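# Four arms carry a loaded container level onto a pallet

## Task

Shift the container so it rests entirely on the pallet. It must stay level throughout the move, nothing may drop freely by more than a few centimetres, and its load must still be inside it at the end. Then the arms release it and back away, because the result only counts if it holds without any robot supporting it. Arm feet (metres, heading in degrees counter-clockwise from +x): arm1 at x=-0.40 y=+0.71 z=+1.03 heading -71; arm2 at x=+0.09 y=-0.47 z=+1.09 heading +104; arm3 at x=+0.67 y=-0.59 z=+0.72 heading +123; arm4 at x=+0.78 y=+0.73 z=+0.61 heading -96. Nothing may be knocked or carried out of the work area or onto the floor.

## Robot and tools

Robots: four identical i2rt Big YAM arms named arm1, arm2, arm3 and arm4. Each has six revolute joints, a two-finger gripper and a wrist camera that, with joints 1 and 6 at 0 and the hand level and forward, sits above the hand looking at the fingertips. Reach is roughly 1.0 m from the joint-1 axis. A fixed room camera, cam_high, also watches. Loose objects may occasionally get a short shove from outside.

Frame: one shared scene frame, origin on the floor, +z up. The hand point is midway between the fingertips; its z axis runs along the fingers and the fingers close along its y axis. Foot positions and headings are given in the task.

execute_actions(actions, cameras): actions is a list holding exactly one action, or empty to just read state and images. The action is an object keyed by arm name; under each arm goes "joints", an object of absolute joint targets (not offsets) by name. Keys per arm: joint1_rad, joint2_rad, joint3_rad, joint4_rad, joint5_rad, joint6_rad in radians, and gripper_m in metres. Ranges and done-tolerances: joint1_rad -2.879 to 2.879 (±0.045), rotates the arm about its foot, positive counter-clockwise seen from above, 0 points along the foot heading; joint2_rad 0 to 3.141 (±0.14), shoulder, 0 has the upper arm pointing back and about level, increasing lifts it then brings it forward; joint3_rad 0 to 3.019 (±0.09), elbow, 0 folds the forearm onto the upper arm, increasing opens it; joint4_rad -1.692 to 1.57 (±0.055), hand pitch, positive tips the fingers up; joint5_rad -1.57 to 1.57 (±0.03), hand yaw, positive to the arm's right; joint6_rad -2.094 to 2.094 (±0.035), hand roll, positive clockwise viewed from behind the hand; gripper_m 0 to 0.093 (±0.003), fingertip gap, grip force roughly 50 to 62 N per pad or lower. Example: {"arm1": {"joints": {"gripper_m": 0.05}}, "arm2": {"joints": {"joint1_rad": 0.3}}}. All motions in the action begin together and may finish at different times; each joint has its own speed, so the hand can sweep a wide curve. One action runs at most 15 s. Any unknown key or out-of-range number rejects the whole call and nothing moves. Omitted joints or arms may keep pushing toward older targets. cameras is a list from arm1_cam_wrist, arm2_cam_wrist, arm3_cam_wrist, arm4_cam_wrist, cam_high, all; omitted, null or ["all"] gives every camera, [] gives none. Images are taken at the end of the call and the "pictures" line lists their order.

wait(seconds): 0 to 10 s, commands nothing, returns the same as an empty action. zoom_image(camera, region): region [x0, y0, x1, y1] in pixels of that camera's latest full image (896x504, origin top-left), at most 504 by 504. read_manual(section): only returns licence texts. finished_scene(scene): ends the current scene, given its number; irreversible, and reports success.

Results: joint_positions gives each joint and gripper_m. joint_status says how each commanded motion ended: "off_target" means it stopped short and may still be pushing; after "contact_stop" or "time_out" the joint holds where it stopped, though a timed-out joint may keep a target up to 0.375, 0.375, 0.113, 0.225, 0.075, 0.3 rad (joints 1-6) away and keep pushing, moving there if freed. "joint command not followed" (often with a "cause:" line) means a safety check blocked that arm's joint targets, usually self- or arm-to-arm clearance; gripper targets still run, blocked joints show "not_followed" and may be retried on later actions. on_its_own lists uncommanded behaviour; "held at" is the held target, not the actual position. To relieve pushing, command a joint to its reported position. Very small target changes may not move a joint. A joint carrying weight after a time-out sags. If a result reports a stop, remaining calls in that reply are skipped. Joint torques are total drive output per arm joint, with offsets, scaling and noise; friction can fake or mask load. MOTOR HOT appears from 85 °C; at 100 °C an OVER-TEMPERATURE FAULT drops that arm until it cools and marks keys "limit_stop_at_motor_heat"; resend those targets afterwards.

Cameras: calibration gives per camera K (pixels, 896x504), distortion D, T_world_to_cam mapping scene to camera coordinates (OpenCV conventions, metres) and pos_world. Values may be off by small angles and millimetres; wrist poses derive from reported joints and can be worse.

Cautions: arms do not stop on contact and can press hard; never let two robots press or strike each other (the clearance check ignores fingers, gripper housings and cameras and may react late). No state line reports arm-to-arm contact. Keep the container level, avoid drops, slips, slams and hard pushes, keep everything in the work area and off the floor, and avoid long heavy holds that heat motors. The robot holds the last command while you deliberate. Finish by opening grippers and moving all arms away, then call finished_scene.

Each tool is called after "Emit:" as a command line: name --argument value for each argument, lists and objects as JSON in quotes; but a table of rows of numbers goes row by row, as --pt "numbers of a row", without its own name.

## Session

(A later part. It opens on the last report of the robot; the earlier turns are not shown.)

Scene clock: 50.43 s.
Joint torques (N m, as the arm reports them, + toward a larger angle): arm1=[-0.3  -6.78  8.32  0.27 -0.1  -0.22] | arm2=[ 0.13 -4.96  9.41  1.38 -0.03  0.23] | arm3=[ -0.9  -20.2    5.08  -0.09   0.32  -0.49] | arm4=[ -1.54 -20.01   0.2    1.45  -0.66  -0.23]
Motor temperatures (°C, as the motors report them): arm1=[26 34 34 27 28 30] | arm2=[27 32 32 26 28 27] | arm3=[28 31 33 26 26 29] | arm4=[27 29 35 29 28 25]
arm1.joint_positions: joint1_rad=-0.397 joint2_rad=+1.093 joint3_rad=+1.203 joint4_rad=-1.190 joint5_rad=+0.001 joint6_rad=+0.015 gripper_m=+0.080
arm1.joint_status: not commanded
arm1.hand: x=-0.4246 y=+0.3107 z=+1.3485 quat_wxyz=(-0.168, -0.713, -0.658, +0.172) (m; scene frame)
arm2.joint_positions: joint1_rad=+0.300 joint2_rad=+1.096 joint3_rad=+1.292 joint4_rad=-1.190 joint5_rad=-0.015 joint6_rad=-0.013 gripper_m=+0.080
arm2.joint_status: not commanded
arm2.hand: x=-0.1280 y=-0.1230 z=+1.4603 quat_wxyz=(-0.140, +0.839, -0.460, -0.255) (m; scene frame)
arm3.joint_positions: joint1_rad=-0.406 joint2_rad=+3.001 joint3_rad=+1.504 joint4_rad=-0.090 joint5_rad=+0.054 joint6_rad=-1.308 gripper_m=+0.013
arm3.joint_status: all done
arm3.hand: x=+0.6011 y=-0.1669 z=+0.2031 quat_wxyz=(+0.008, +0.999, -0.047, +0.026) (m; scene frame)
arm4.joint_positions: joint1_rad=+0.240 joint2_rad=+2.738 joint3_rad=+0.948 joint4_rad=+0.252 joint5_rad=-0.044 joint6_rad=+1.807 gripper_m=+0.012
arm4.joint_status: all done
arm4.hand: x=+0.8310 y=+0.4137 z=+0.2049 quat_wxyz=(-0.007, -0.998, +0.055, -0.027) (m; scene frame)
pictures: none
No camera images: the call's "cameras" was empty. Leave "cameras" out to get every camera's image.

Emit:
execute_actions --actions '[{"arm3":{"joints":{"joint2_rad":3.01,"joint3_rad":1.55,"joint5_rad":0.04}},"arm4":{"joints":{"joint2_rad":2.76,"joint3_rad":0.97,"joint5_rad":-0.035}}}]' --cameras '[]'

Emit:
execute_actions --actions '[{"arm3":{"joints":{"joint3_rad":1.52,"gripper_m":0.08}},"arm4":{"joints":{"joint3_rad":0.955,"gripper_m":0.08}}}]' --cameras '[]'

Emit:
execute_actions --actions '[{"arm3":{"joints":{"joint2_rad":2.755,"joint3_rad":1.28,"joint4_rad":-0.115}},"arm4":{"joints":{"joint2_rad":2.445,"joint3_rad":0.75,"joint4_rad":0.145}}}]' --cameras '[]'

Emit:
execute_actions --actions '[{"arm3":{"joints":{"joint2_rad":1.4,"joint3_rad":0.9,"joint4_rad":-0.8}},"arm4":{"joints":{"joint2_rad":1.4,"joint3_rad":0.9,"joint4_rad":-0.8}}}]' --cameras '["arm1_cam_wrist","arm3_cam_wrist","cam_high"]'

Scene clock: 51.30 s.
Joint torques (N m, as the arm reports them, + toward a larger angle): arm1=[-0.28 -6.91  8.31  0.27 -0.1  -0.21] | arm2=[ 0.04 -4.91  9.4   1.38 -0.03  0.23] | arm3=[ -0.88 -15.58   4.43  -0.13  -0.15  -0.44] | arm4=[ -1.35 -14.99  -0.11   1.2    0.01  -0.24]
Motor temperatures (°C, as the motors report them): arm1=[26 34 34 27 28 30] | arm2=[27 32 32 26 28 27] | arm3=[28 31 33 26 26 29] | arm4=[27 29 35 29 28 25]
arm1.joint_positions: joint1_rad=-0.397 joint2_rad=+1.093 joint3_rad=+1.203 joint4_rad=-1.190 joint5_rad=+0.001 joint6_rad=+0.015 gripper_m=+0.080
arm1.joint_status: not commanded
arm1.hand: x=-0.4246 y=+0.3107 z=+1.3485 quat_wxyz=(-0.168, -0.713, -0.658, +0.172) (m; scene frame)
arm2.joint_positions: joint1_rad=+0.300 joint2_rad=+1.096 joint3_rad=+1.292 joint4_rad=-1.190 joint5_rad=-0.015 joint6_rad=-0.013 gripper_m=+0.080
arm2.joint_status: not commanded
arm2.hand: x=-0.1280 y=-0.1230 z=+1.4603 quat_wxyz=(-0.140, +0.839, -0.460, -0.255) (m; scene frame)
arm3.joint_positions: joint1_rad=-0.406 joint2_rad=+3.008 joint3_rad=+1.510 joint4_rad=-0.089 joint5_rad=+0.043 joint6_rad=-1.308 gripper_m=+0.013
arm3.joint_status: all done
arm3.hand: x=+0.5992 y=-0.1677 z=+0.2002 quat_wxyz=(+0.009, +0.999, -0.047, +0.020) (m; scene frame)
arm4.joint_positions: joint1_rad=+0.240 joint2_rad=+2.749 joint3_rad=+0.951 joint4_rad=+0.258 joint5_rad=-0.033 joint6_rad=+1.807 gripper_m=+0.012
arm4.joint_status: all done
arm4.hand: x=+0.8288 y=+0.4162 z=+0.2011 quat_wxyz=(-0.007, -0.998, +0.055, -0.022) (m; scene frame)
pictures: none
No camera images: the call's "cameras" was empty. Leave "cameras" out to get every camera's image.

Scene clock: 52.00 s.
Joint torques (N m, as the arm reports them, + toward a larger angle): arm1=[-0.2  -6.84  8.31  0.27 -0.1  -0.21] | arm2=[ 0.03 -4.91  9.38  1.37 -0.03  0.23] | arm3=[ -0.86 -15.48   1.68   0.01  -0.06  -0.21] | arm4=[ -1.29 -15.    -1.23   1.21   0.    -0.16]
Motor temperatures (°C, as the motors report them): arm1=[26 34 34 27 28 30] | arm2=[27 31 32 26 28 27] | arm3=[28 31 33 26 26 29] | arm4=[27 29 34 29 28 25]
arm1.joint_positions: joint1_rad=-0.397 joint2_rad=+1.093 joint3_rad=+1.203 joint4_rad=-1.190 joint5_rad=+0.001 joint6_rad=+0.015 gripper_m=+0.080
arm1.joint_status: not commanded
arm1.hand: x=-0.4246 y=+0.3107 z=+1.3485 quat_wxyz=(-0.168, -0.713, -0.658, +0.172) (m; scene frame)
arm2.joint_positions: joint1_rad=+0.300 joint2_rad=+1.096 joint3_rad=+1.292 joint4_rad=-1.190 joint5_rad=-0.015 joint6_rad=-0.013 gripper_m=+0.080
arm2.joint_status: not commanded
arm2.hand: x=-0.1280 y=-0.1230 z=+1.4603 quat_wxyz=(-0.140, +0.839, -0.460, -0.255) (m; scene frame)
arm3.joint_positions: joint1_rad=-0.415 joint2_rad=+3.008 joint3_rad=+1.514 joint4_rad=-0.089 joint5_rad=+0.041 joint6_rad=-1.331 gripper_m=+0.080
arm3.joint_status: all done
arm3.hand: x=+0.6024 y=-0.1644 z=+0.2003 quat_wxyz=(+0.007, +0.999, -0.041, +0.018) (m; scene frame)
arm4.joint_positions: joint1_rad=+0.240 joint2_rad=+2.749 joint3_rad=+0.951 joint4_rad=+0.259 joint5_rad=-0.034 joint6_rad=+1.798 gripper_m=+0.080
arm4.joint_status: all done
arm4.hand: x=+0.8289 y=+0.4159 z=+0.2011 quat_wxyz=(-0.008, -0.998, +0.050, -0.022) (m; scene frame)
pictures: none
No camera images: the call's "cameras" was empty. Leave "cameras" out to get every camera's image.

Scene clock: 53.17 s.
Joint torques (N m, as the arm reports them, + toward a larger angle): arm1=[-0.26 -6.84  8.32  0.27 -0.1  -0.21] | arm2=[ 0.02 -4.95  9.39  1.37 -0.04  0.23] | arm3=[  0.03 -15.08   1.16  -0.32  -0.03  -0.24] | arm4=[ -0.88 -14.75  -0.99   0.63  -0.08  -0.12]
Motor temperatures (°C, as the motors report them): arm1=[26 34 34 27 28 30] | arm2=[27 31 32 26 28 27] | arm3=[28 31 33 26 26 29] | arm4=[27 29 34 29 28 25]
arm1.joint_positions: joint1_rad=-0.397 joint2_rad=+1.093 joint3_rad=+1.203 joint4_rad=-1.190 joint5_rad=+0.001 joint6_rad=+0.015 gripper_m=+0.080
arm1.joint_status: not commanded
arm1.hand: x=-0.4246 y=+0.3107 z=+1.3485 quat_wxyz=(-0.168, -0.713, -0.658, +0.172) (m; scene frame)
arm2.joint_positions: joint1_rad=+0.300 joint2_rad=+1.096 joint3_rad=+1.292 joint4_rad=-1.190 joint5_rad=-0.015 joint6_rad=-0.013 gripper_m=+0.080
arm2.joint_status: not commanded
arm2.hand: x=-0.1280 y=-0.1230 z=+1.4603 quat_wxyz=(-0.140, +0.839, -0.460, -0.255) (m; scene frame)
arm3.joint_positions: joint1_rad=-0.415 joint2_rad=+2.743 joint3_rad=+1.282 joint4_rad=-0.104 joint5_rad=+0.041 joint6_rad=-1.332 gripper_m=+0.080
arm3.joint_status: all done
arm3.hand: x=+0.6018 y=-0.1553 z=+0.3028 quat_wxyz=(-0.001, +0.999, -0.040, +0.016) (m; scene frame)
arm4.joint_positions: joint1_rad=+0.239 joint2_rad=+2.441 joint3_rad=+0.754 joint4_rad=+0.151 joint5_rad=-0.032 joint6_rad=+1.797 gripper_m=+0.080
arm4.joint_status: all done
arm4.hand: x=+0.8279 y=+0.4150 z=+0.3042 quat_wxyz=(-0.010, -0.998, +0.050, -0.021) (m; scene frame)
pictures: none
No camera images: the call's "cameras" was empty. Leave "cameras" out to get every camera's image.

Scene clock: 54.83 s.
Joint torques (N m, as the arm reports them, + toward a larger angle): arm1=[-0.32 -6.87  8.32  0.28 -0.1  -0.21] | arm2=[ 0.09 -4.89  9.4   1.38 -0.04  0.23] | arm3=[ 0.03 -8.51  9.07  0.08 -0.03 -0.18] | arm4=[ -1.25 -11.52   7.52   1.    -0.11  -0.14]
Motor temperatures (°C, as the motors report them): arm1=[26 33 34 27 28 30] | arm2=[27 31 32 26 28 27] | arm3=[28 31 32 26 26 29] | arm4=[27 29 34 29 28 25]
arm1.joint_positions: joint1_rad=-0.397 joint2_rad=+1.093 joint3_rad=+1.203 joint4_rad=-1.190 joint5_rad=+0.001 joint6_rad=+0.015 gripper_m=+0.080
arm1.joint_status: not commanded
arm1.hand: x=-0.4246 y=+0.3107 z=+1.3485 quat_wxyz=(-0.168, -0.713, -0.658, +0.172) (m; scene frame)
arm2.joint_positions: joint1_rad=+0.300 joint2_rad=+1.096 joint3_rad=+1.292 joint4_rad=-1.190 joint5_rad=-0.015 joint6_rad=-0.013 gripper_m=+0.080
arm2.joint_status: not commanded
arm2.hand: x=-0.1280 y=-0.1230 z=+1.4603 quat_wxyz=(-0.140, +0.839, -0.460, -0.255) (m; scene frame)
arm3.joint_positions: joint1_rad=-0.415 joint2_rad=+1.404 joint3_rad=+0.899 joint4_rad=-0.781 joint5_rad=+0.041 joint6_rad=-1.332 gripper_m=+0.080
arm3.joint_status: all done
arm3.hand: x=+0.6066 y=-0.1608 z=+0.8079 quat_wxyz=(-0.138, +0.990, -0.043, -0.011) (m; scene frame)
arm4.joint_positions: joint1_rad=+0.239 joint2_rad=+1.403 joint3_rad=+0.899 joint4_rad=-0.793 joint5_rad=-0.032 joint6_rad=+1.797 gripper_m=+0.080
arm4.joint_status: all done
arm4.hand: x=+0.8393 y=+0.3047 z=+0.6998 quat_wxyz=(-0.127, -0.990, +0.048, -0.042) (m; scene frame)
pictures: arm1_cam_wrist, arm3_cam_wrist, cam_high
camera_calibration (this result's frames):
arm1_cam_wrist: T_world_to_cam=[[-0.997047, 0.0758892, -0.0117498, -0.436113], [0.073532, 0.987578, 0.138863, -0.459879], [0.0221421, 0.137589, -0.990242, 1.42476], [0, 0, 0, 1]] pos_world=[-0.432556, 0.291231, 1.46959]
arm3_cam_wrist: T_world_to_cam=[[0.107581, 0.955179, 0.27579, -0.131793], [0.801459, -0.247467, 0.544448, -0.962387], [0.588294, 0.162462, -0.792159, 0.434571], [0, 0, 0, 1]] pos_world=[0.529837, -0.182875, 0.904566]
Images, in order (width x height): arm1_cam_wrist 896x504, arm3_cam_wrist 896x504, cam_high 896x504.

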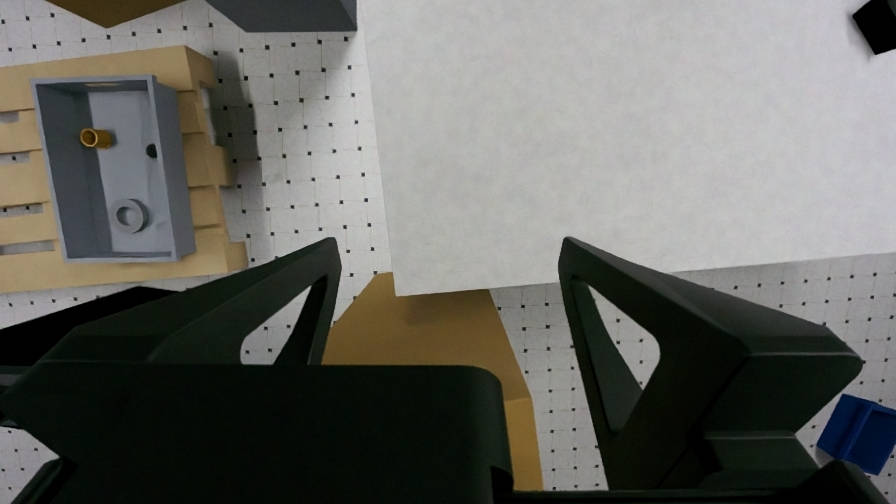

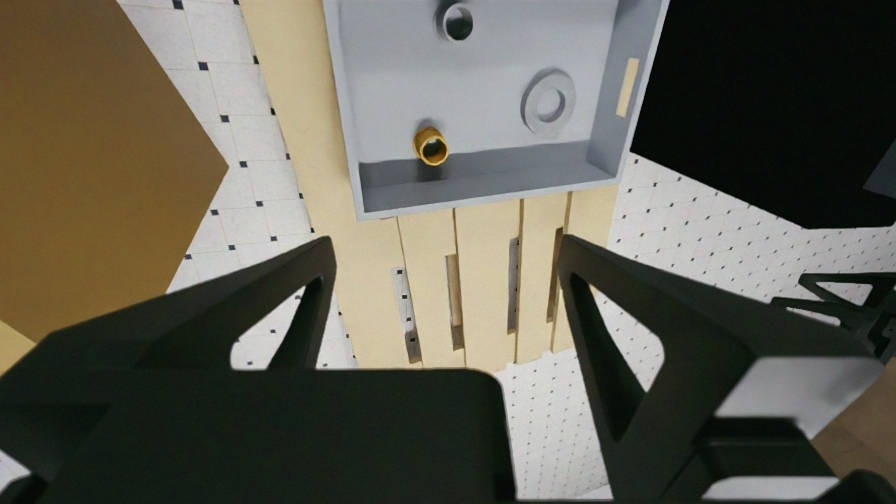

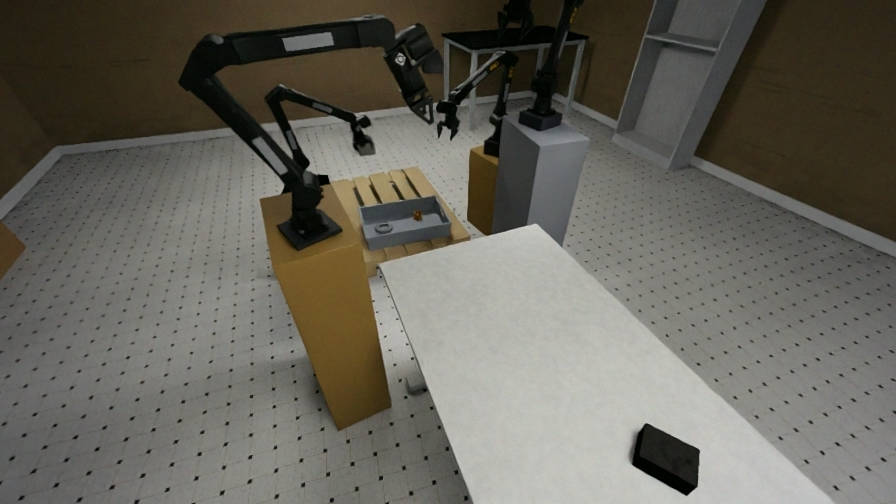

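Emit:
finished_scene --scene 2

The scene is finished: the task was done.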